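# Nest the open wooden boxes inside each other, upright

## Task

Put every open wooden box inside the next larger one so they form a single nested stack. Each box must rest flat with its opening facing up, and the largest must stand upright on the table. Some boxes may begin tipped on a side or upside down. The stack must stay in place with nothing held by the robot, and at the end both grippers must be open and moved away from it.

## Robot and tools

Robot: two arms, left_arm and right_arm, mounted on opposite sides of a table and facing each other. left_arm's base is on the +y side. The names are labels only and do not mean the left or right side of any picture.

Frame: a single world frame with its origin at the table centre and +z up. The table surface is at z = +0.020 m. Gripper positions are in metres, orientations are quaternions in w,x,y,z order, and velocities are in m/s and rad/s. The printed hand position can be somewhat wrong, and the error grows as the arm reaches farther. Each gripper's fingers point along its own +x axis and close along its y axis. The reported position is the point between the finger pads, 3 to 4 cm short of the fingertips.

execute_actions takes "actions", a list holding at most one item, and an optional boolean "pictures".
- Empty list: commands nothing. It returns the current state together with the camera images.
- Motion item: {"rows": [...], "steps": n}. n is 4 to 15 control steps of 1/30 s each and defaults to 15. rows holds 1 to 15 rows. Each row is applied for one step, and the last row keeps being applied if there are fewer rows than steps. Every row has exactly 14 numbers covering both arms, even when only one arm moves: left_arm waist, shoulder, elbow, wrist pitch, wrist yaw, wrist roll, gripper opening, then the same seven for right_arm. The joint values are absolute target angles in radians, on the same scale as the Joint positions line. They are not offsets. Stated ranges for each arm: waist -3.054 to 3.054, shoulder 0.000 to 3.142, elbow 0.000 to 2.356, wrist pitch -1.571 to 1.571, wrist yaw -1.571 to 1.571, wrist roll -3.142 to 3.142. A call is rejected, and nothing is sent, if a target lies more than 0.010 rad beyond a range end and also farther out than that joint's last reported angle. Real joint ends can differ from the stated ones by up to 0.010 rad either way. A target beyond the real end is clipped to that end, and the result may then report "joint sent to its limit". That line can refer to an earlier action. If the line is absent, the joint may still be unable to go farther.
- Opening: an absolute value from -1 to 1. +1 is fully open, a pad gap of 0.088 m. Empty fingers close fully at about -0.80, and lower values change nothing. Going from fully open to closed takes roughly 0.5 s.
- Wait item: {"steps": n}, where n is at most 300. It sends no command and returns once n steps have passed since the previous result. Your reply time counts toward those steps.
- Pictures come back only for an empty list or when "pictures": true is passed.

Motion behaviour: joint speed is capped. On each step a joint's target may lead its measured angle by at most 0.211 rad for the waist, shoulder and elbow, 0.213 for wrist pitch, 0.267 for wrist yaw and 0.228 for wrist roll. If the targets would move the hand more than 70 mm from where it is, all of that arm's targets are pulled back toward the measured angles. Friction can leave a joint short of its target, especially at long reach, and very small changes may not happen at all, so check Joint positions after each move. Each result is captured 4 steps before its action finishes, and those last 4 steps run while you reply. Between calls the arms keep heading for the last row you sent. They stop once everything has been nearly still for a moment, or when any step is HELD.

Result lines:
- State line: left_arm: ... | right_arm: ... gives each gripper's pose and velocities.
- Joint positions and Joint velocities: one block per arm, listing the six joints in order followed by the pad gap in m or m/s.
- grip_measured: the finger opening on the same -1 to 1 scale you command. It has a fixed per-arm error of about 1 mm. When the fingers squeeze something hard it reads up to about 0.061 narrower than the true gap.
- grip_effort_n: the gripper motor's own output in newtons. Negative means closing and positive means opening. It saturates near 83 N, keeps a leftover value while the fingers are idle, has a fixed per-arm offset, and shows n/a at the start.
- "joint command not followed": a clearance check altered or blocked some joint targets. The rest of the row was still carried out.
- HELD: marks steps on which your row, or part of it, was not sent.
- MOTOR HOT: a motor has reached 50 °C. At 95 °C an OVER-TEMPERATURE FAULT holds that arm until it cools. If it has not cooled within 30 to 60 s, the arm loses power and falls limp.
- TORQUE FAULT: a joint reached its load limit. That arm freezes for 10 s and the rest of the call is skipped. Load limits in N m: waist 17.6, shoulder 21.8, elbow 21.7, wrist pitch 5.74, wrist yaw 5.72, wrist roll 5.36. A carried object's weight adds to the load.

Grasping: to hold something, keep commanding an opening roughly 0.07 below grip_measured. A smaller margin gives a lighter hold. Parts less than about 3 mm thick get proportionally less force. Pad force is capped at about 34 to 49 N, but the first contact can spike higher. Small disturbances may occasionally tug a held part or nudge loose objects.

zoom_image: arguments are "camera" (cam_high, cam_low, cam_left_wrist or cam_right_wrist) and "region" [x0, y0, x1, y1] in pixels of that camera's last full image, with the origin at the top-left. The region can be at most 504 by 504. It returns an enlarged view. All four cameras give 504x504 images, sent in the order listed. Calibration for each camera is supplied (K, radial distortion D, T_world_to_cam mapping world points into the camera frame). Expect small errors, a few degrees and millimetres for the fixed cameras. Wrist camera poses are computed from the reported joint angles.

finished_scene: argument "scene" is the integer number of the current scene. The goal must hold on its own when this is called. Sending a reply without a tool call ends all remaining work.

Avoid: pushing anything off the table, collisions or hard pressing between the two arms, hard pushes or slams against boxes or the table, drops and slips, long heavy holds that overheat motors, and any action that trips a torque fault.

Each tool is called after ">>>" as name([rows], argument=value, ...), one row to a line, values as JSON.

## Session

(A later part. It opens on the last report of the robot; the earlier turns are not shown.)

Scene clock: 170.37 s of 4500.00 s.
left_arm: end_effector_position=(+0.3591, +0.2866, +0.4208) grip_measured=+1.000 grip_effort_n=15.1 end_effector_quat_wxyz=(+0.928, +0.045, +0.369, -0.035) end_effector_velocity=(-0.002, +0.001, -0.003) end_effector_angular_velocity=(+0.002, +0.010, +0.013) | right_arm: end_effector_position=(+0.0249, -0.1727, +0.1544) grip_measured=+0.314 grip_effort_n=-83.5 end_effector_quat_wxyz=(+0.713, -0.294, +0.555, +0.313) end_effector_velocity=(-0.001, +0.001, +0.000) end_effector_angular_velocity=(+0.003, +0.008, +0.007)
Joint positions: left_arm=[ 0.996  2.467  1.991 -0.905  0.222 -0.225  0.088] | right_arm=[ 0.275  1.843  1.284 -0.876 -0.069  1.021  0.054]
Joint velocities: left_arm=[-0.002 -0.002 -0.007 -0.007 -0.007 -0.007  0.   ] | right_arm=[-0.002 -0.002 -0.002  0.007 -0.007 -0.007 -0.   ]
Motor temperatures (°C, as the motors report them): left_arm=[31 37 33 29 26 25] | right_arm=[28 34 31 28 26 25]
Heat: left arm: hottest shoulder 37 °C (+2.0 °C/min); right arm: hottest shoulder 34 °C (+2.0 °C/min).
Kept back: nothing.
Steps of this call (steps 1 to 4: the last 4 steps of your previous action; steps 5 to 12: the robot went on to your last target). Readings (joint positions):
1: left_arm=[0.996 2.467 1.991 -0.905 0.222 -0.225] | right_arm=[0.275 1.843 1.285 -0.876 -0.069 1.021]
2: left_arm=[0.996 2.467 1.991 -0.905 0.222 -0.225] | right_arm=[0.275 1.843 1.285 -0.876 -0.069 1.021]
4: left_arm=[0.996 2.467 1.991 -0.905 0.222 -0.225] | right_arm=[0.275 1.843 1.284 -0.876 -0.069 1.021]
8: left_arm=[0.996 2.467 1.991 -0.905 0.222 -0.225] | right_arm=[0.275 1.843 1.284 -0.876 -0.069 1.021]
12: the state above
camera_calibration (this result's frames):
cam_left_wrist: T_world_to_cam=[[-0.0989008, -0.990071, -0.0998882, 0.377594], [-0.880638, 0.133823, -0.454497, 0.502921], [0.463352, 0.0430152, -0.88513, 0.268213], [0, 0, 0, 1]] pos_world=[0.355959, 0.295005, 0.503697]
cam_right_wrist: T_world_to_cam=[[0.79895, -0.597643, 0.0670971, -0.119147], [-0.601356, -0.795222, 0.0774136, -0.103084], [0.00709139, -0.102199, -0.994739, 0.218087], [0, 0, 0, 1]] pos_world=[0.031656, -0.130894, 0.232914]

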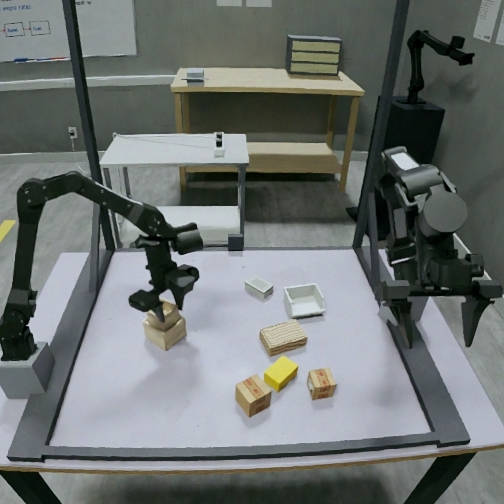

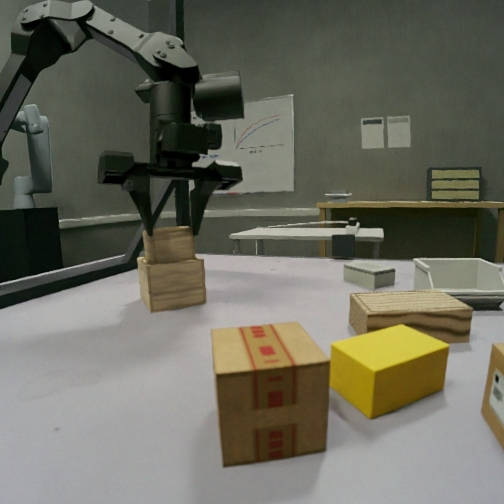

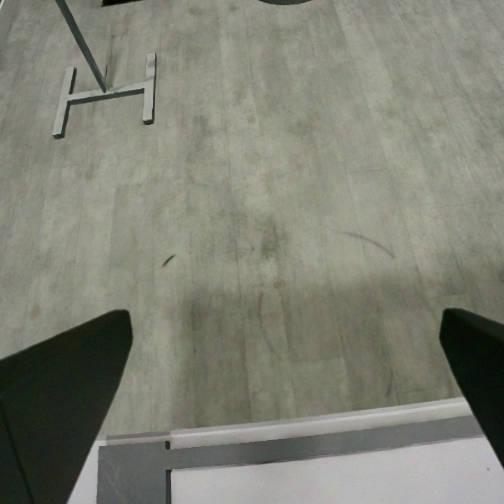

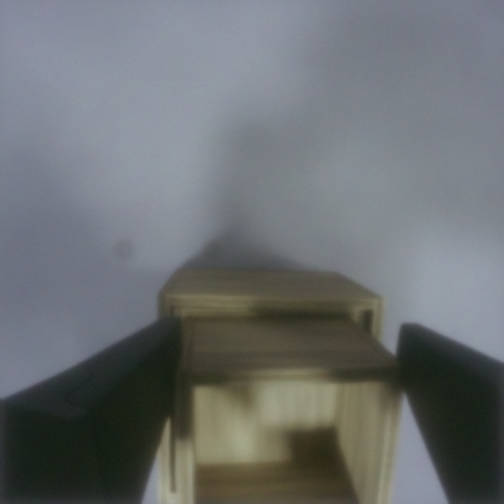

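Centered better. Descend.

>>> execute_actions([
  {"rows":[[1.0,2.467,1.991,-0.905,0.223,-0.225,1,0.29,1.86,1.22,-0.80,-0.07,1.02,0.25]]},
])

>>> execute_actions([
  {"steps":12},
], pictures=true)

>>> zoom_image(camera="cam_low", region=[90,160,250,320])

>>> zoom_image(camera="cam_high", region=[100,250,230,380])

Scene clock: 170.87 s of 4500.00 s.
left_arm: end_effector_position=(+0.3591, +0.2866, +0.4208) grip_measured=+1.000 grip_effort_n=15.1 end_effector_quat_wxyz=(+0.928, +0.045, +0.369, -0.035) end_effector_velocity=(-0.002, +0.001, -0.003) end_effector_angular_velocity=(+0.002, +0.010, +0.013) | right_arm: end_effector_position=(+0.0271, -0.1686, +0.1517) grip_measured=+0.314 grip_effort_n=-83.5 end_effector_quat_wxyz=(+0.717, -0.283, +0.546, +0.327) end_effector_velocity=(+0.001, -0.008, -0.002) end_effector_angular_velocity=(-0.020, +0.000, +0.005)
Joint positions: left_arm=[ 0.996  2.467  1.991 -0.905  0.222 -0.225  0.088] | right_arm=[ 0.275  1.832  1.251 -0.817 -0.055  1.019  0.054]
Joint velocities: left_arm=[-0.002 -0.002 -0.007 -0.007 -0.007 -0.007  0.   ] | right_arm=[ 0.002 -0.012 -0.022 -0.007 -0.007 -0.007 -0.   ]
Motor temperatures (°C, as the motors report them): left_arm=[31 37 33 29 26 25] | right_arm=[28 34 31 28 26 25]
Heat: left arm: hottest shoulder 37 °C (+2.0 °C/min); right arm: hottest shoulder 34 °C (+2.0 °C/min).
Steps of this call (steps 1 to 4: the robot went on to your last target; steps 5 to 15: the first 11 steps of this action). Readings (joint positions):
5: left_arm=[0.996 2.467 1.991 -0.905 0.222 -0.225] | right_arm=[0.275 1.842 1.279 -0.868 -0.069 1.021]
6: left_arm=[0.996 2.467 1.991 -0.905 0.222 -0.225] | right_arm=[0.275 1.841 1.271 -0.856 -0.064 1.020]
8: left_arm=[0.996 2.467 1.991 -0.905 0.222 -0.225] | right_arm=[0.275 1.836 1.260 -0.841 -0.058 1.020]
12: left_arm=[0.996 2.467 1.991 -0.905 0.222 -0.225] | right_arm=[0.275 1.832 1.253 -0.821 -0.055 1.019]
15: the state above

Scene clock: 171.27 s of 4500.00 s.
left_arm: end_effector_position=(+0.3591, +0.2866, +0.4208) grip_measured=+1.000 grip_effort_n=15.1 end_effector_quat_wxyz=(+0.928, +0.045, +0.369, -0.035) end_effector_velocity=(-0.003, -0.000, +0.001) end_effector_angular_velocity=(+0.001, +0.001, +0.009) | right_arm: end_effector_position=(+0.0273, -0.1686, +0.1516) grip_measured=+0.314 grip_effort_n=-83.5 end_effector_quat_wxyz=(+0.718, -0.283, +0.546, +0.327) end_effector_velocity=(+0.002, -0.005, -0.000) end_effector_angular_velocity=(-0.023, -0.001, -0.001)
Joint positions: left_arm=[ 0.996  2.467  1.991 -0.905  0.222 -0.225  0.088] | right_arm=[ 0.275  1.831  1.25  -0.815 -0.053  1.019  0.054]
Joint velocities: left_arm=[-0.002 -0.007 -0.002 -0.007 -0.007 -0.007  0.   ] | right_arm=[-0.002 -0.002 -0.002 -0.022 -0.007 -0.007 -0.   ]
Motor temperatures (°C, as the motors report them): left_arm=[31 37 33 29 26 25] | right_arm=[28 34 31 28 26 25]
Heat: left arm: hottest shoulder 37 °C (+2.0 °C/min); right arm: hottest shoulder 34 °C (+2.0 °C/min).
Kept back: nothing.
Steps of this call (steps 1 to 4: the last 4 steps of your previous action; steps 5 to 12: the robot went on to your last target). Readings (joint positions):
1: left_arm=[0.996 2.467 1.991 -0.905 0.222 -0.225] | right_arm=[0.275 1.832 1.251 -0.817 -0.054 1.019]
2: left_arm=[0.996 2.467 1.991 -0.905 0.222 -0.225] | right_arm=[0.275 1.832 1.251 -0.816 -0.054 1.019]
4: left_arm=[0.996 2.467 1.991 -0.905 0.222 -0.225] | right_arm=[0.275 1.831 1.250 -0.816 -0.054 1.019]
8: left_arm=[0.996 2.467 1.991 -0.905 0.222 -0.225] | right_arm=[0.275 1.831 1.250 -0.815 -0.053 1.019]
12: the state above
camera_calibration (this result's frames):
cam_left_wrist: T_world_to_cam=[[-0.0989008, -0.990071, -0.0998882, 0.377594], [-0.880638, 0.133823, -0.454497, 0.502921], [0.463352, 0.0430152, -0.88513, 0.268213], [0, 0, 0, 1]] pos_world=[0.355959, 0.295005, 0.503697]
cam_right_wrist: T_world_to_cam=[[0.805254, -0.591143, 0.0459896, -0.114276], [-0.592822, -0.804158, 0.0434962, -0.0946839], [0.0112704, -0.0622891, -0.997995, 0.222734], [0, 0, 0, 1]] pos_world=[0.0333804, -0.129821, 0.231661]

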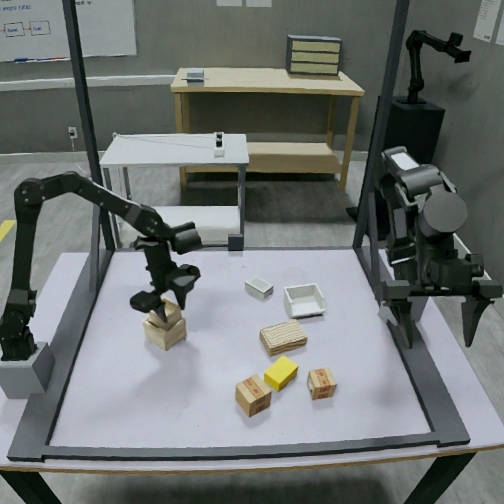

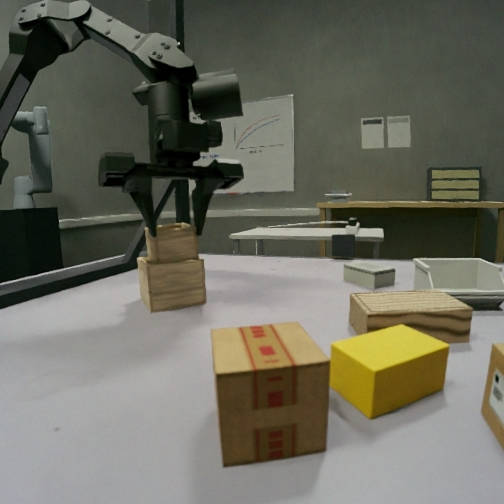

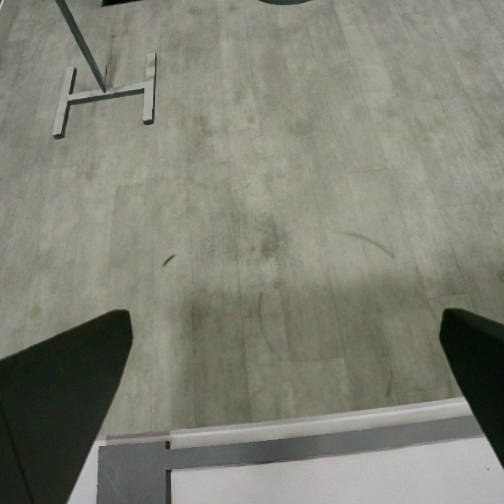

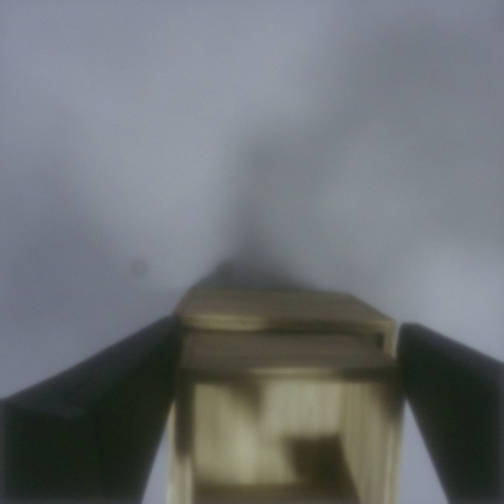

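Region (90, 160, 250, 320) of cam_low's 504x504 image, scaled by 3.150, with more detail than that image has.

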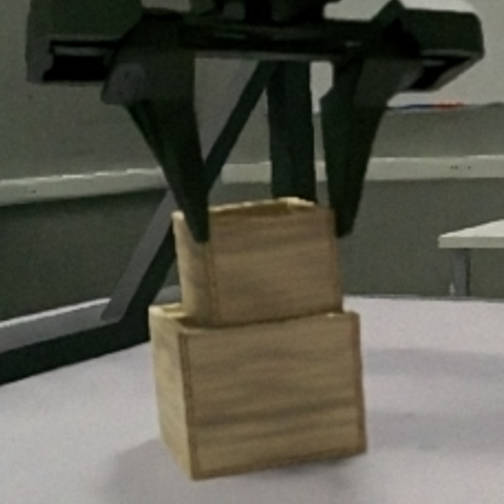

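Region (100, 250, 230, 380) of cam_high's 504x504 image, scaled by 3.877, with more detail than that image has.

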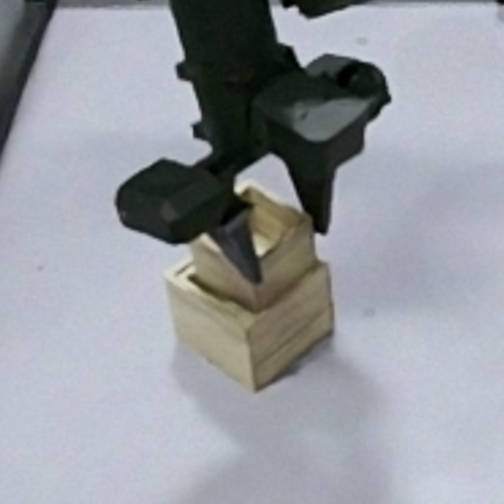

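>>> execute_actions([
  {"rows":[[1.0,2.467,1.991,-0.905,0.223,-0.225,1,0.275,1.84,1.33,-0.95,-0.07,1.02,0.25]]},
])

>>> execute_actions([
  {"steps":12},
], pictures=true)

>>> zoom_image(camera="cam_low", region=[90,160,250,320])

>>> zoom_image(camera="cam_high", region=[100,250,230,380])

Scene clock: 171.80 s of 4500.00 s.
left_arm: end_effector_position=(+0.3591, +0.2866, +0.4208) grip_measured=+1.000 grip_effort_n=15.1 end_effector_quat_wxyz=(+0.928, +0.045, +0.369, -0.035) end_effector_velocity=(-0.000, +0.001, +0.004) end_effector_angular_velocity=(-0.003, -0.014, +0.007) | right_arm: end_effector_position=(+0.0235, -0.1767, +0.1643) grip_measured=+0.314 grip_effort_n=-83.5 end_effector_quat_wxyz=(+0.713, -0.302, +0.554, +0.304) end_effector_velocity=(-0.001, -0.002, +0.006) end_effector_angular_velocity=(-0.026, -0.002, +0.013)
Joint positions: left_arm=[ 0.996  2.467  1.991 -0.905  0.222 -0.225  0.088] | right_arm=[ 0.276  1.834  1.317 -0.94  -0.066  1.019  0.054]
Joint velocities: left_arm=[ 0.002 -0.007 -0.002  0.007 -0.007 -0.007  0.   ] | right_arm=[-0.002  0.002  0.032 -0.051 -0.007 -0.022  0.   ]
Motor temperatures (°C, as the motors report them): left_arm=[31 37 33 29 26 25] | right_arm=[28 34 31 28 26 25]
Heat: left arm: hottest shoulder 37 °C (+2.0 °C/min); right arm: hottest shoulder 34 °C (+2.0 °C/min).
Steps of this call (steps 1 to 5: the robot went on to your last target; steps 6 to 16: the first 11 steps of this action). Readings (joint positions):
6: left_arm=[0.996 2.467 1.991 -0.905 0.222 -0.225] | right_arm=[0.274 1.830 1.257 -0.826 -0.055 1.019]
7: left_arm=[0.996 2.467 1.991 -0.905 0.222 -0.225] | right_arm=[0.275 1.831 1.272 -0.852 -0.063 1.019]
9: left_arm=[0.996 2.467 1.991 -0.905 0.222 -0.225] | right_arm=[0.276 1.834 1.289 -0.897 -0.066 1.019]
13: left_arm=[0.996 2.467 1.991 -0.905 0.222 -0.225] | right_arm=[0.276 1.834 1.309 -0.931 -0.066 1.019]
16: the state above

Scene clock: 172.20 s of 4500.00 s.
left_arm: end_effector_position=(+0.3591, +0.2866, +0.4208) grip_measured=+1.000 grip_effort_n=15.1 end_effector_quat_wxyz=(+0.928, +0.045, +0.369, -0.035) end_effector_velocity=(-0.004, +0.001, -0.003) end_effector_angular_velocity=(+0.003, +0.019, +0.016) | right_arm: end_effector_position=(+0.0235, -0.1773, +0.1649) grip_measured=+0.314 grip_effort_n=-83.5 end_effector_quat_wxyz=(+0.713, -0.303, +0.555, +0.303) end_effector_velocity=(-0.002, -0.001, +0.002) end_effector_angular_velocity=(-0.002, +0.007, +0.010)
Joint positions: left_arm=[ 0.996  2.467  1.991 -0.905  0.222 -0.225  0.088] | right_arm=[ 0.276  1.834  1.32  -0.947 -0.066  1.019  0.054]
Joint velocities: left_arm=[-0.002 -0.002 -0.002 -0.022 -0.007 -0.007  0.   ] | right_arm=[ 0.002 -0.007  0.002 -0.007 -0.007 -0.007 -0.   ]
Motor temperatures (°C, as the motors report them): left_arm=[31 37 33 29 26 25] | right_arm=[28 34 31 28 26 25]
Heat: left arm: hottest shoulder 37 °C (+2.0 °C/min); right arm: hottest shoulder 34 °C (+2.0 °C/min).
Kept back: nothing.
Steps of this call (steps 1 to 4: the last 4 steps of your previous action; steps 5 to 12: the robot went on to your last target). Readings (joint positions):
1: left_arm=[0.996 2.467 1.991 -0.905 0.222 -0.225] | right_arm=[0.276 1.834 1.317 -0.942 -0.066 1.019]
2: left_arm=[0.996 2.467 1.991 -0.905 0.222 -0.225] | right_arm=[0.276 1.834 1.318 -0.944 -0.066 1.019]
4: left_arm=[0.996 2.467 1.991 -0.905 0.222 -0.225] | right_arm=[0.276 1.834 1.319 -0.946 -0.066 1.019]
8: left_arm=[0.996 2.467 1.991 -0.905 0.222 -0.225] | right_arm=[0.276 1.834 1.319 -0.947 -0.066 1.019]
12: the state above
camera_calibration (this result's frames):
cam_left_wrist: T_world_to_cam=[[-0.0989008, -0.990071, -0.0998882, 0.377594], [-0.880638, 0.133823, -0.454497, 0.502921], [0.463352, 0.0430152, -0.88513, 0.268213], [0, 0, 0, 1]] pos_world=[0.355959, 0.295005, 0.503697]
cam_right_wrist: T_world_to_cam=[[0.794815, -0.599962, 0.091185, -0.125737], [-0.606563, -0.790053, 0.0888661, -0.109201], [0.0187248, -0.125942, -0.991861, 0.223117], [0, 0, 0, 1]] pos_world=[0.0295225, -0.133612, 0.242471]

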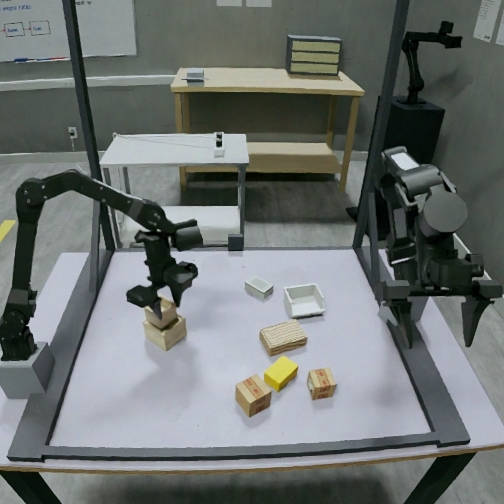

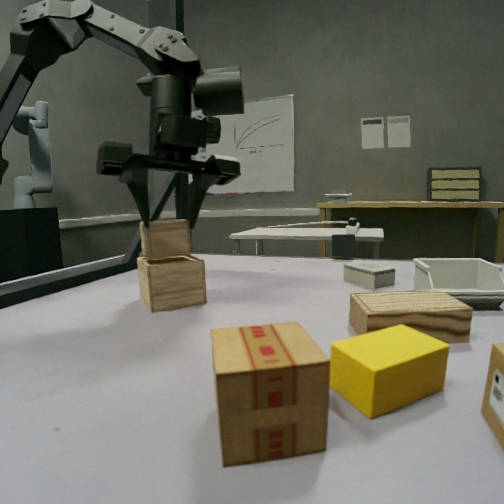

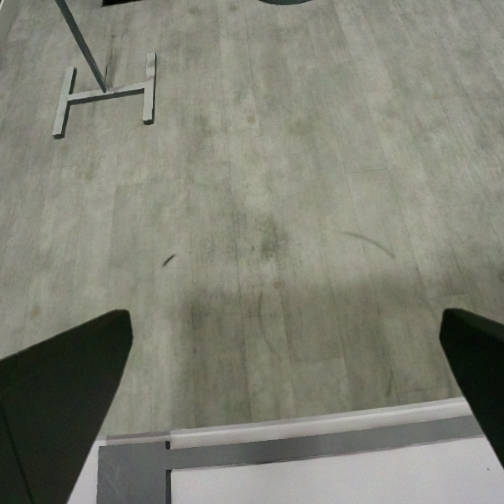

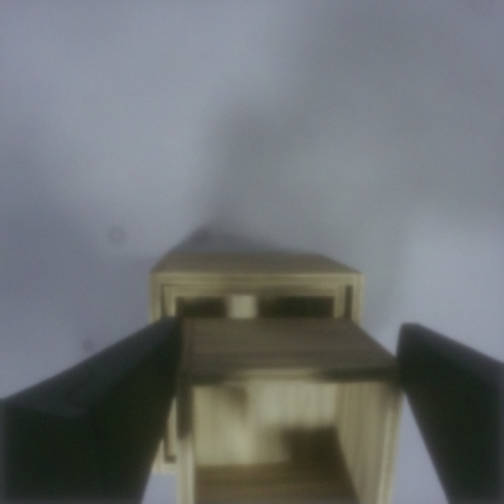

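Region (90, 160, 250, 320) of cam_low's 504x504 image, scaled by 3.150, with more detail than that image has.

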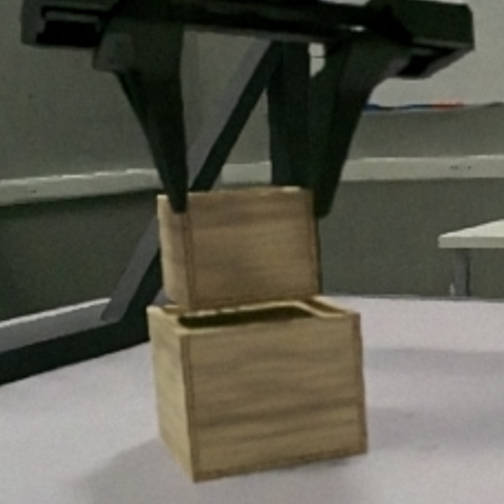

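Region (100, 250, 230, 380) of cam_high's 504x504 image, scaled by 3.877, with more detail than that image has.

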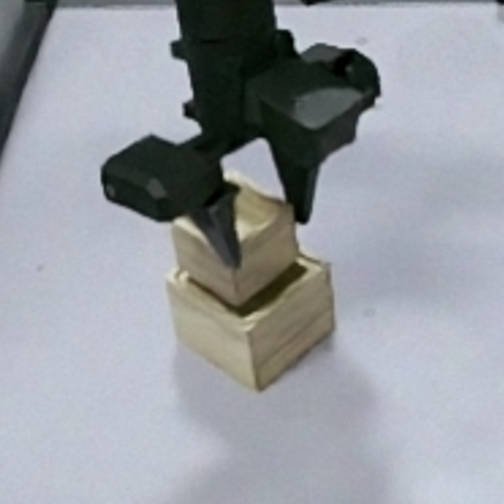

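>>> execute_actions([
  {"rows":[[1.0,2.467,1.991,-0.905,0.223,-0.225,1,0.27,1.868,1.325,-0.915,-0.066,1.02,0.25]]},
])

>>> execute_actions([
  {"steps":12},
], pictures=true)

>>> zoom_image(camera="cam_low", region=[90,160,250,320])

>>> zoom_image(camera="cam_high", region=[100,250,230,380])

Scene clock: 172.77 s of 4500.00 s.
left_arm: end_effector_position=(+0.3591, +0.2866, +0.4208) grip_measured=+1.000 grip_effort_n=15.6 end_effector_quat_wxyz=(+0.928, +0.045, +0.369, -0.035) end_effector_velocity=(+0.001, +0.001, +0.003) end_effector_angular_velocity=(-0.001, -0.017, +0.024) | right_arm: end_effector_position=(+0.0249, -0.1715, +0.1588) grip_measured=+0.314 grip_effort_n=-83.5 end_effector_quat_wxyz=(+0.714, -0.299, +0.555, +0.305) end_effector_velocity=(+0.001, -0.002, -0.001) end_effector_angular_velocity=(-0.017, +0.001, +0.016)
Joint positions: left_arm=[ 0.996  2.467  1.991 -0.905  0.222 -0.225  0.088] | right_arm=[ 0.272  1.855  1.32  -0.919 -0.066  1.019  0.054]
Joint velocities: left_arm=[-0.002 -0.002  0.002  0.007 -0.022 -0.022  0.   ] | right_arm=[-0.002  0.002 -0.002 -0.007 -0.007 -0.022 -0.   ]
Motor temperatures (°C, as the motors report them): left_arm=[31 37 33 29 26 25] | right_arm=[28 34 31 28 26 25]
Heat: left arm: hottest shoulder 37 °C (+2.0 °C/min); right arm: hottest shoulder 34 °C (+2.0 °C/min).
Steps of this call (steps 1 to 6: the robot went on to your last target; steps 7 to 17: the first 11 steps of this action). Readings (joint positions):
7: left_arm=[0.996 2.467 1.991 -0.905 0.222 -0.225] | right_arm=[0.276 1.836 1.320 -0.947 -0.066 1.019]
8: left_arm=[0.996 2.467 1.991 -0.905 0.222 -0.225] | right_arm=[0.276 1.838 1.320 -0.941 -0.066 1.019]
10: left_arm=[0.996 2.467 1.991 -0.905 0.222 -0.225] | right_arm=[0.274 1.845 1.320 -0.927 -0.066 1.019]
14: left_arm=[0.996 2.467 1.991 -0.905 0.222 -0.225] | right_arm=[0.272 1.855 1.320 -0.921 -0.066 1.019]
17: the state above

Scene clock: 173.17 s of 4500.00 s.
left_arm: end_effector_position=(+0.3591, +0.2866, +0.4208) grip_measured=+1.000 grip_effort_n=15.1 end_effector_quat_wxyz=(+0.928, +0.045, +0.369, -0.035) end_effector_velocity=(+0.000, +0.005, -0.002) end_effector_angular_velocity=(+0.008, +0.004, +0.027) | right_arm: end_effector_position=(+0.0248, -0.1712, +0.1587) grip_measured=+0.314 grip_effort_n=-83.5 end_effector_quat_wxyz=(+0.714, -0.299, +0.555, +0.305) end_effector_velocity=(-0.001, -0.008, -0.004) end_effector_angular_velocity=(-0.038, +0.010, +0.001)
Joint positions: left_arm=[ 0.996  2.467  1.991 -0.905  0.222 -0.225  0.088] | right_arm=[ 0.272  1.856  1.32  -0.917 -0.066  1.019  0.054]
Joint velocities: left_arm=[ 0.002  0.002 -0.002 -0.007 -0.022 -0.007  0.   ] | right_arm=[ 0.002  0.002 -0.007 -0.022 -0.022 -0.007 -0.   ]
Motor temperatures (°C, as the motors report them): left_arm=[31 37 33 29 26 25] | right_arm=[28 34 31 28 26 25]
Heat: left arm: hottest shoulder 37 °C (+2.0 °C/min); right arm: hottest shoulder 34 °C (+2.0 °C/min).
Kept back: nothing.
Steps of this call (steps 1 to 4: the last 4 steps of your previous action; steps 5 to 12: the robot went on to your last target). Readings (joint positions):
1: left_arm=[0.996 2.467 1.991 -0.905 0.222 -0.225] | right_arm=[0.272 1.855 1.320 -0.918 -0.066 1.019]
2: left_arm=[0.996 2.467 1.991 -0.905 0.222 -0.225] | right_arm=[0.272 1.855 1.320 -0.918 -0.066 1.019]
4: left_arm=[0.996 2.467 1.991 -0.905 0.222 -0.225] | right_arm=[0.272 1.855 1.320 -0.918 -0.066 1.019]
8: left_arm=[0.996 2.467 1.991 -0.905 0.222 -0.225] | right_arm=[0.272 1.856 1.320 -0.918 -0.066 1.019]
12: the state above
camera_calibration (this result's frames):
cam_left_wrist: T_world_to_cam=[[-0.0989008, -0.990071, -0.0998882, 0.377594], [-0.880638, 0.133823, -0.454497, 0.502921], [0.463352, 0.0430152, -0.88513, 0.268213], [0, 0, 0, 1]] pos_world=[0.355959, 0.295005, 0.503697]
cam_right_wrist: T_world_to_cam=[[0.794375, -0.601661, 0.0835083, -0.121686], [-0.607222, -0.790144, 0.0833909, -0.102136], [0.0158105, -0.116952, -0.993012, 0.219431], [0, 0, 0, 1]] pos_world=[0.0311753, -0.128253, 0.236576]

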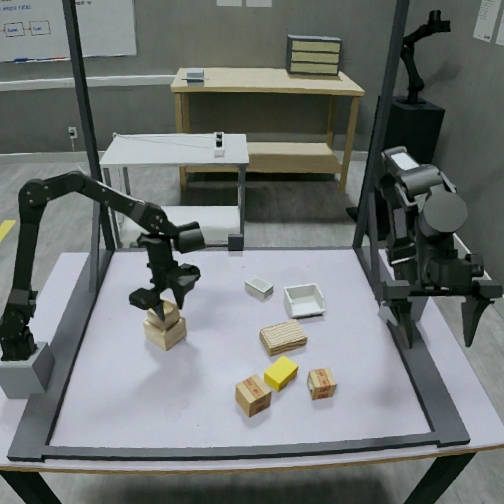

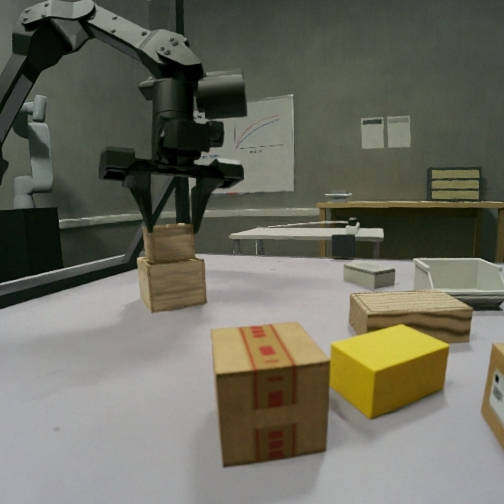

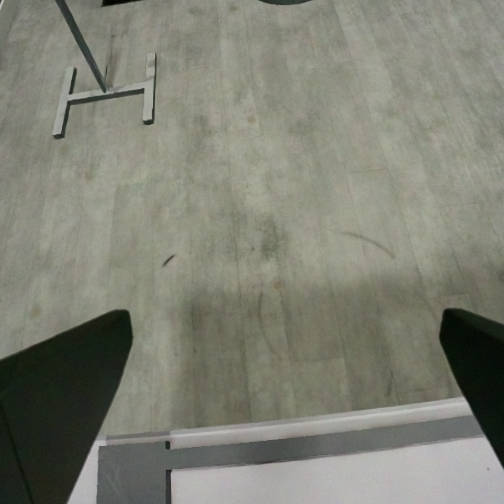

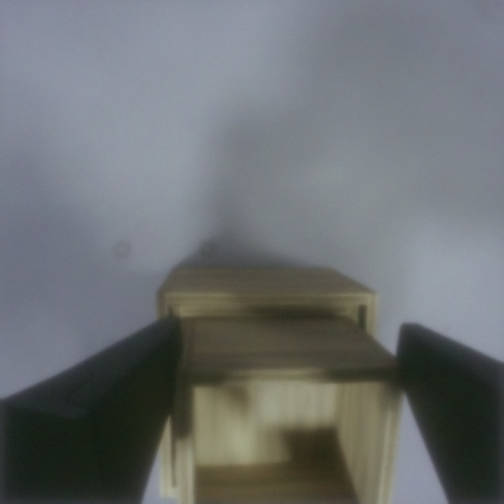

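Region (90, 160, 250, 320) of cam_low's 504x504 image, scaled by 3.150, with more detail than that image has.

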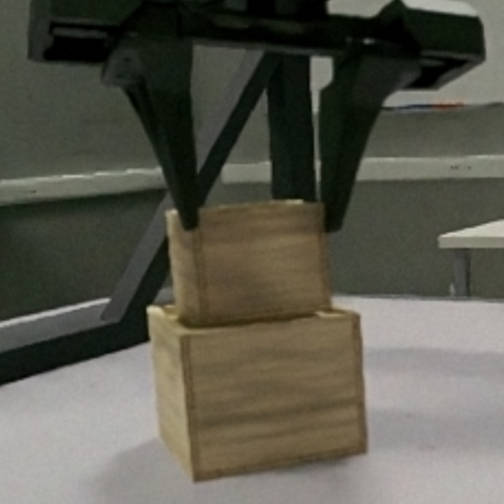

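Region (100, 250, 230, 380) of cam_high's 504x504 image, scaled by 3.877, with more detail than that image has.

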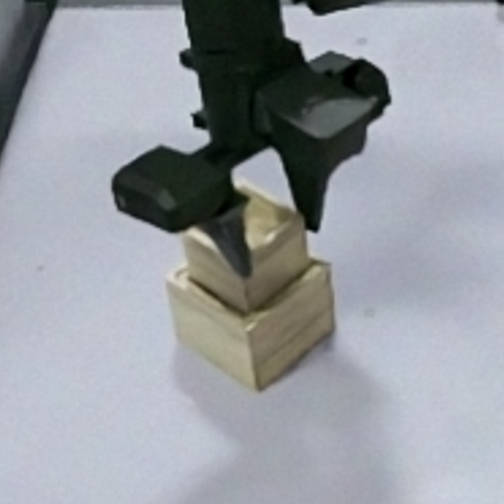

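>>> execute_actions([
  {"rows":[[1.0,2.467,1.991,-0.905,0.223,-0.225,1,0.292,1.882,1.265,-0.86,-0.066,1.02,0.25]]},
])

>>> execute_actions([
  {"steps":12},
], pictures=true)

>>> zoom_image(camera="cam_low", region=[90,160,250,320])

>>> zoom_image(camera="cam_high", region=[100,250,230,380])

Scene clock: 173.77 s of 4500.00 s.
left_arm: end_effector_position=(+0.3591, +0.2866, +0.4208) grip_measured=+1.000 grip_effort_n=15.1 end_effector_quat_wxyz=(+0.928, +0.045, +0.369, -0.035) end_effector_velocity=(-0.002, -0.001, +0.003) end_effector_angular_velocity=(-0.010, -0.003, +0.017) | right_arm: end_effector_position=(+0.0250, -0.1693, +0.1515) grip_measured=+0.314 grip_effort_n=-83.5 end_effector_quat_wxyz=(+0.716, -0.297, +0.549, +0.313) end_effector_velocity=(+0.003, -0.001, -0.001) end_effector_angular_velocity=(-0.003, -0.010, +0.018)
Joint positions: left_arm=[ 0.996  2.467  1.991 -0.905  0.222 -0.225  0.088] | right_arm=[ 0.28   1.86   1.295 -0.872 -0.056  1.019  0.054]
Joint velocities: left_arm=[-0.002 -0.007  0.002 -0.007 -0.007 -0.022  0.   ] | right_arm=[-0.002 -0.002 -0.012  0.007  0.007 -0.022 -0.   ]
Motor temperatures (°C, as the motors report them): left_arm=[31 37 33 29 26 25] | right_arm=[28 34 31 28 26 25]
Heat: left arm: hottest shoulder 37 °C (+2.0 °C/min); right arm: hottest shoulder 34 °C (+2.0 °C/min).
Steps of this call (steps 1 to 7: the robot went on to your last target; steps 8 to 18: the first 11 steps of this action). Readings (joint positions):
8: left_arm=[0.996 2.467 1.991 -0.905 0.222 -0.225] | right_arm=[0.273 1.857 1.317 -0.911 -0.066 1.019]
9: left_arm=[0.996 2.467 1.991 -0.905 0.222 -0.225] | right_arm=[0.274 1.857 1.310 -0.895 -0.066 1.019]
11: left_arm=[0.996 2.467 1.991 -0.905 0.222 -0.225] | right_arm=[0.279 1.860 1.302 -0.883 -0.061 1.019]
15: left_arm=[0.996 2.467 1.991 -0.905 0.222 -0.225] | right_arm=[0.280 1.860 1.296 -0.874 -0.058 1.019]
18: the state above

Scene clock: 174.17 s of 4500.00 s.
left_arm: end_effector_position=(+0.3591, +0.2866, +0.4208) grip_measured=+1.000 grip_effort_n=15.1 end_effector_quat_wxyz=(+0.928, +0.045, +0.369, -0.035) end_effector_velocity=(-0.004, +0.001, -0.003) end_effector_angular_velocity=(+0.003, +0.019, +0.016) | right_arm: end_effector_position=(+0.0250, -0.1692, +0.1515) grip_measured=+0.314 grip_effort_n=-83.5 end_effector_quat_wxyz=(+0.716, -0.296, +0.549, +0.314) end_effector_velocity=(+0.001, -0.002, +0.000) end_effector_angular_velocity=(-0.006, -0.010, +0.007)
Joint positions: left_arm=[ 0.996  2.467  1.991 -0.905  0.222 -0.225  0.088] | right_arm=[ 0.28   1.859  1.294 -0.87  -0.055  1.019  0.054]
Joint velocities: left_arm=[-0.002 -0.002 -0.002 -0.022 -0.007 -0.007  0.   ] | right_arm=[ 0.002 -0.002 -0.002 -0.007  0.007 -0.007 -0.   ]
Motor temperatures (°C, as the motors report them): left_arm=[31 37 33 29 26 25] | right_arm=[28 34 31 28 26 25]
Heat: left arm: hottest shoulder 37 °C (+2.0 °C/min); right arm: hottest shoulder 34 °C (+2.0 °C/min).
Kept back: nothing.
Steps of this call (steps 1 to 4: the last 4 steps of your previous action; steps 5 to 12: the robot went on to your last target). Readings (joint positions):
1: left_arm=[0.996 2.467 1.991 -0.905 0.222 -0.225] | right_arm=[0.280 1.860 1.295 -0.871 -0.056 1.019]
2: left_arm=[0.996 2.467 1.991 -0.905 0.222 -0.225] | right_arm=[0.280 1.860 1.295 -0.871 -0.056 1.019]
4: left_arm=[0.996 2.467 1.991 -0.905 0.222 -0.225] | right_arm=[0.280 1.859 1.294 -0.871 -0.055 1.019]
8: left_arm=[0.996 2.467 1.991 -0.905 0.222 -0.225] | right_arm=[0.280 1.859 1.294 -0.870 -0.055 1.019]
12: the state above
camera_calibration (this result's frames):
cam_left_wrist: T_world_to_cam=[[-0.0989008, -0.990071, -0.0998882, 0.377594], [-0.880638, 0.133823, -0.454497, 0.502921], [0.463352, 0.0430152, -0.88513, 0.268213], [0, 0, 0, 1]] pos_world=[0.355959, 0.295005, 0.503697]
cam_right_wrist: T_world_to_cam=[[0.801204, -0.593497, 0.0763734, -0.117751], [-0.598014, -0.798679, 0.0670171, -0.0990188], [0.0212234, -0.0993668, -0.994825, 0.215684], [0, 0, 0, 1]] pos_world=[0.0305502, -0.127537, 0.230197]

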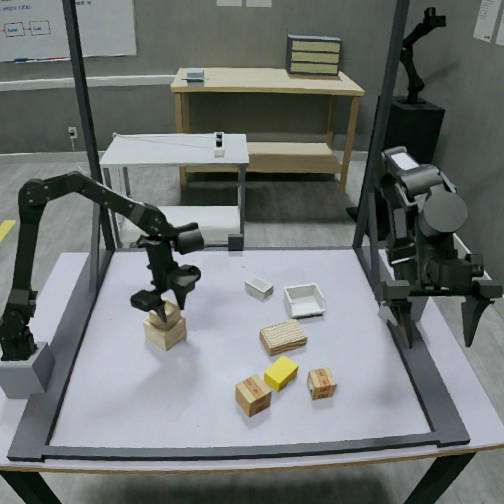

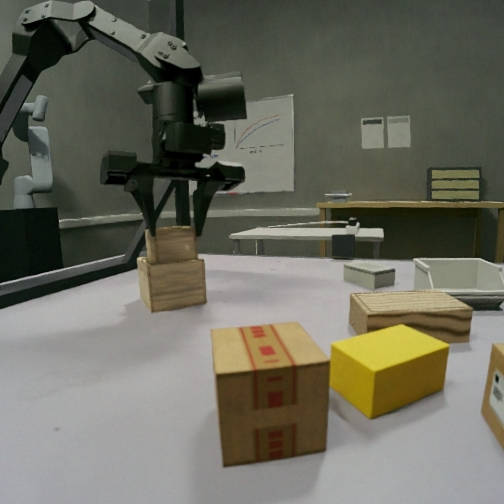

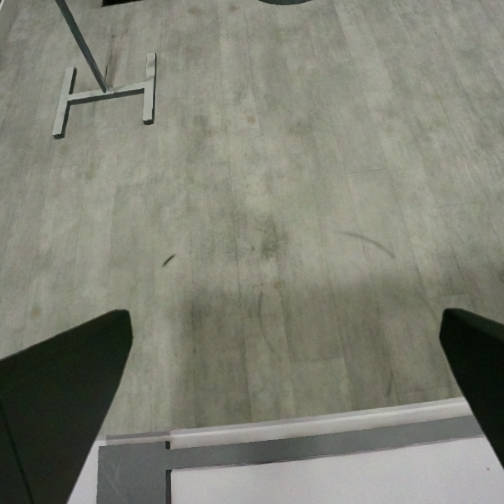

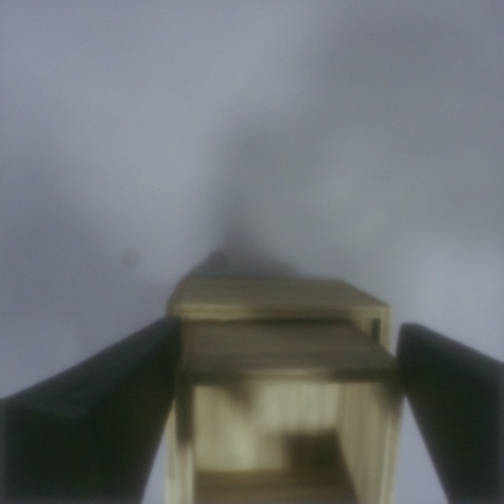

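Region (90, 160, 250, 320) of cam_low's 504x504 image, scaled by 3.150, with more detail than that image has.

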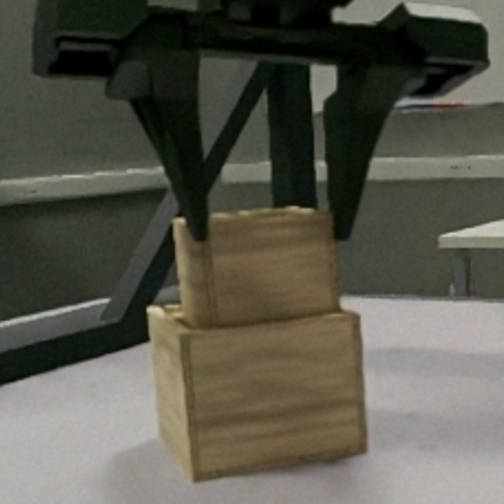

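Region (100, 250, 230, 380) of cam_high's 504x504 image, scaled by 3.877, with more detail than that image has.

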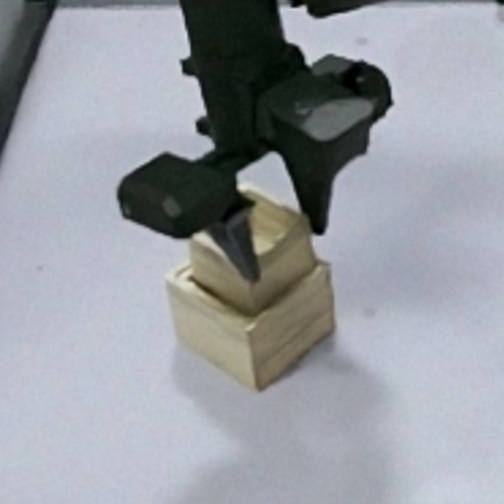

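>>> execute_actions([
  {"rows":[[1.0,2.467,1.991,-0.905,0.223,-0.225,1,0.28,1.875,1.285,-0.905,-0.066,1.02,0.25]]},
])

>>> execute_actions([
  {"steps":12},
], pictures=true)

>>> zoom_image(camera="cam_low", region=[90,160,250,320])

>>> zoom_image(camera="cam_high", region=[100,250,230,380])

Scene clock: 174.73 s of 4500.00 s.
left_arm: end_effector_position=(+0.3591, +0.2866, +0.4208) grip_measured=+1.000 grip_effort_n=15.1 end_effector_quat_wxyz=(+0.928, +0.045, +0.369, -0.035) end_effector_velocity=(-0.002, +0.002, +0.001) end_effector_angular_velocity=(+0.011, -0.004, +0.019) | right_arm: end_effector_position=(+0.0275, -0.1741, +0.1521) grip_measured=+0.314 grip_effort_n=-83.5 end_effector_quat_wxyz=(+0.716, -0.303, +0.551, +0.303) end_effector_velocity=(+0.001, -0.006, -0.002) end_effector_angular_velocity=(-0.026, -0.001, -0.012)
Joint positions: left_arm=[ 0.996  2.467  1.991 -0.905  0.222 -0.225  0.088] | right_arm=[ 0.277  1.858  1.295 -0.897 -0.056  1.019  0.054]
Joint velocities: left_arm=[-0.002 -0.007 -0.002 -0.007 -0.022 -0.007  0.   ] | right_arm=[ 0.002  0.002 -0.002 -0.022 -0.007  0.007 -0.   ]
Motor temperatures (°C, as the motors report them): left_arm=[31 37 33 29 26 25] | right_arm=[28 34 31 28 26 25]
Heat: left arm: hottest shoulder 37 °C (+2.0 °C/min); right arm: hottest shoulder 34 °C (+2.0 °C/min).
Steps of this call (steps 1 to 6: the robot went on to your last target; steps 7 to 17: the first 11 steps of this action). Readings (joint positions):
7: left_arm=[0.996 2.467 1.991 -0.905 0.222 -0.225] | right_arm=[0.280 1.859 1.294 -0.871 -0.055 1.019]
8: left_arm=[0.996 2.467 1.991 -0.905 0.222 -0.225] | right_arm=[0.279 1.858 1.294 -0.873 -0.055 1.019]
10: left_arm=[0.996 2.467 1.991 -0.905 0.222 -0.225] | right_arm=[0.279 1.858 1.295 -0.883 -0.056 1.019]
14: left_arm=[0.996 2.467 1.991 -0.905 0.222 -0.225] | right_arm=[0.278 1.858 1.295 -0.895 -0.056 1.019]
17: the state above

Scene clock: 175.13 s of 4500.00 s.
left_arm: end_effector_position=(+0.3591, +0.2866, +0.4208) grip_measured=+1.000 grip_effort_n=15.1 end_effector_quat_wxyz=(+0.928, +0.045, +0.369, -0.035) end_effector_velocity=(-0.003, -0.005, +0.001) end_effector_angular_velocity=(+0.005, +0.002, -0.016) | right_arm: end_effector_position=(+0.0276, -0.1742, +0.1521) grip_measured=+0.314 grip_effort_n=-83.5 end_effector_quat_wxyz=(+0.716, -0.303, +0.551, +0.303) end_effector_velocity=(-0.004, -0.000, -0.001) end_effector_angular_velocity=(+0.000, +0.008, +0.016)
Joint positions: left_arm=[ 0.996  2.467  1.991 -0.905  0.222 -0.225  0.088] | right_arm=[ 0.277  1.858  1.295 -0.897 -0.056  1.019  0.054]
Joint velocities: left_arm=[-0.007 -0.007  0.002 -0.007  0.007  0.007  0.   ] | right_arm=[ 0.007 -0.002 -0.002  0.007 -0.007 -0.007 -0.   ]
Motor temperatures (°C, as the motors report them): left_arm=[31 37 33 29 26 25] | right_arm=[28 34 31 28 26 25]
Heat: left arm: hottest shoulder 37 °C (+2.0 °C/min); right arm: hottest shoulder 34 °C (+2.0 °C/min).
Kept back: nothing.
Steps of this call (steps 1 to 4: the last 4 steps of your previous action; steps 5 to 12: the robot went on to your last target). Readings (joint positions):
1: left_arm=[0.996 2.467 1.991 -0.905 0.222 -0.225] | right_arm=[0.277 1.858 1.295 -0.897 -0.056 1.019]
2: left_arm=[0.996 2.467 1.991 -0.905 0.222 -0.225] | right_arm=[0.277 1.858 1.295 -0.897 -0.056 1.019]
4: left_arm=[0.996 2.467 1.991 -0.905 0.222 -0.225] | right_arm=[0.277 1.858 1.295 -0.897 -0.056 1.019]
8: left_arm=[0.996 2.467 1.991 -0.905 0.222 -0.225] | right_arm=[0.277 1.858 1.295 -0.897 -0.056 1.019]
12: the state above
camera_calibration (this result's frames):
cam_left_wrist: T_world_to_cam=[[-0.0989008, -0.990071, -0.0998882, 0.377594], [-0.880638, 0.133823, -0.454497, 0.502921], [0.463352, 0.0430152, -0.88513, 0.268213], [0, 0, 0, 1]] pos_world=[0.355959, 0.295005, 0.503697]
cam_right_wrist: T_world_to_cam=[[0.794722, -0.599379, 0.0957123, -0.126556], [-0.606352, -0.791106, 0.0805482, -0.102043], [0.0274397, -0.122049, -0.992145, 0.211141], [0, 0, 0, 1]] pos_world=[0.0329094, -0.130813, 0.229815]

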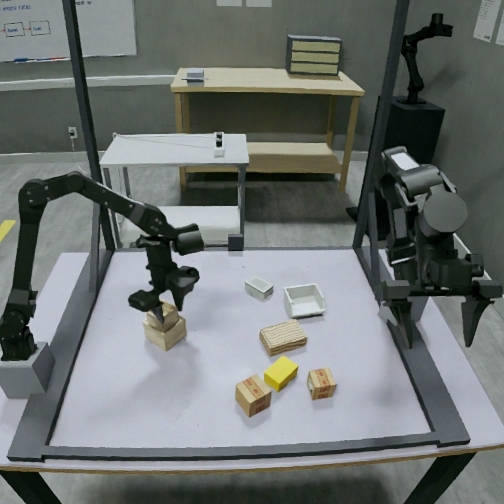

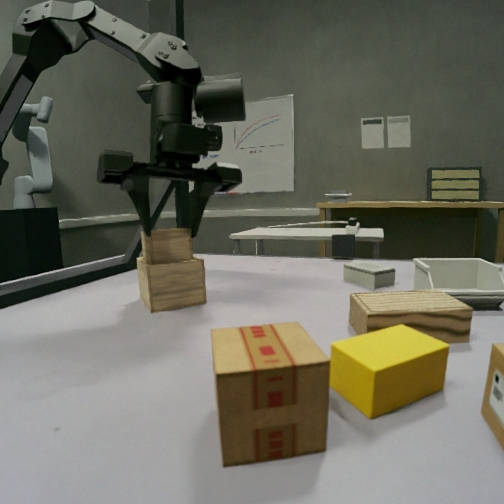

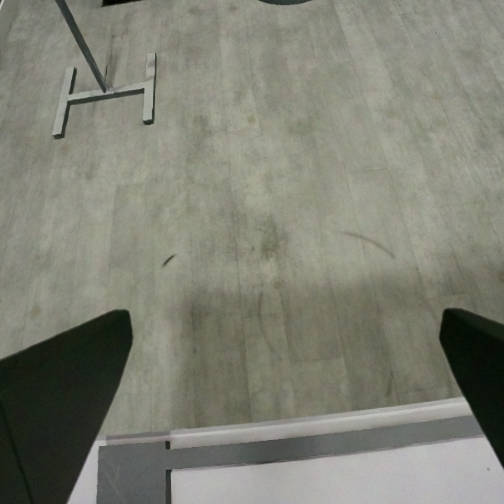

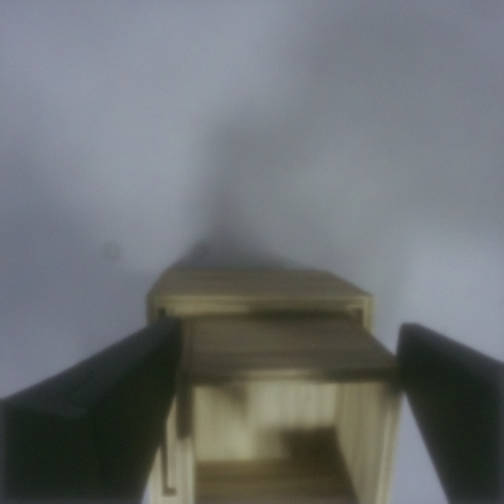

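Region (90, 160, 250, 320) of cam_low's 504x504 image, scaled by 3.150, with more detail than that image has.

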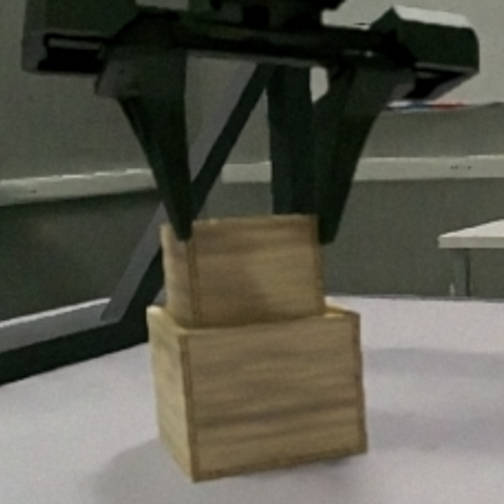

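Region (100, 250, 230, 380) of cam_high's 504x504 image, scaled by 3.877, with more detail than that image has.

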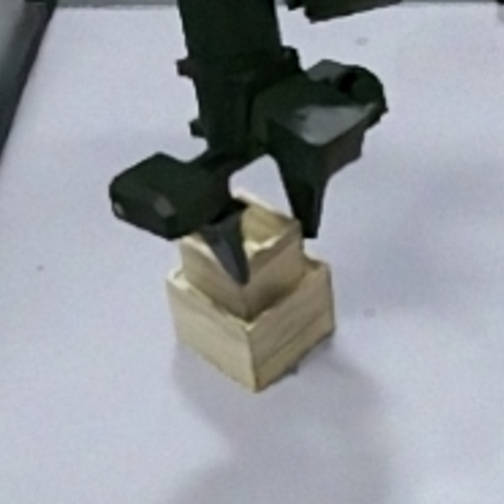

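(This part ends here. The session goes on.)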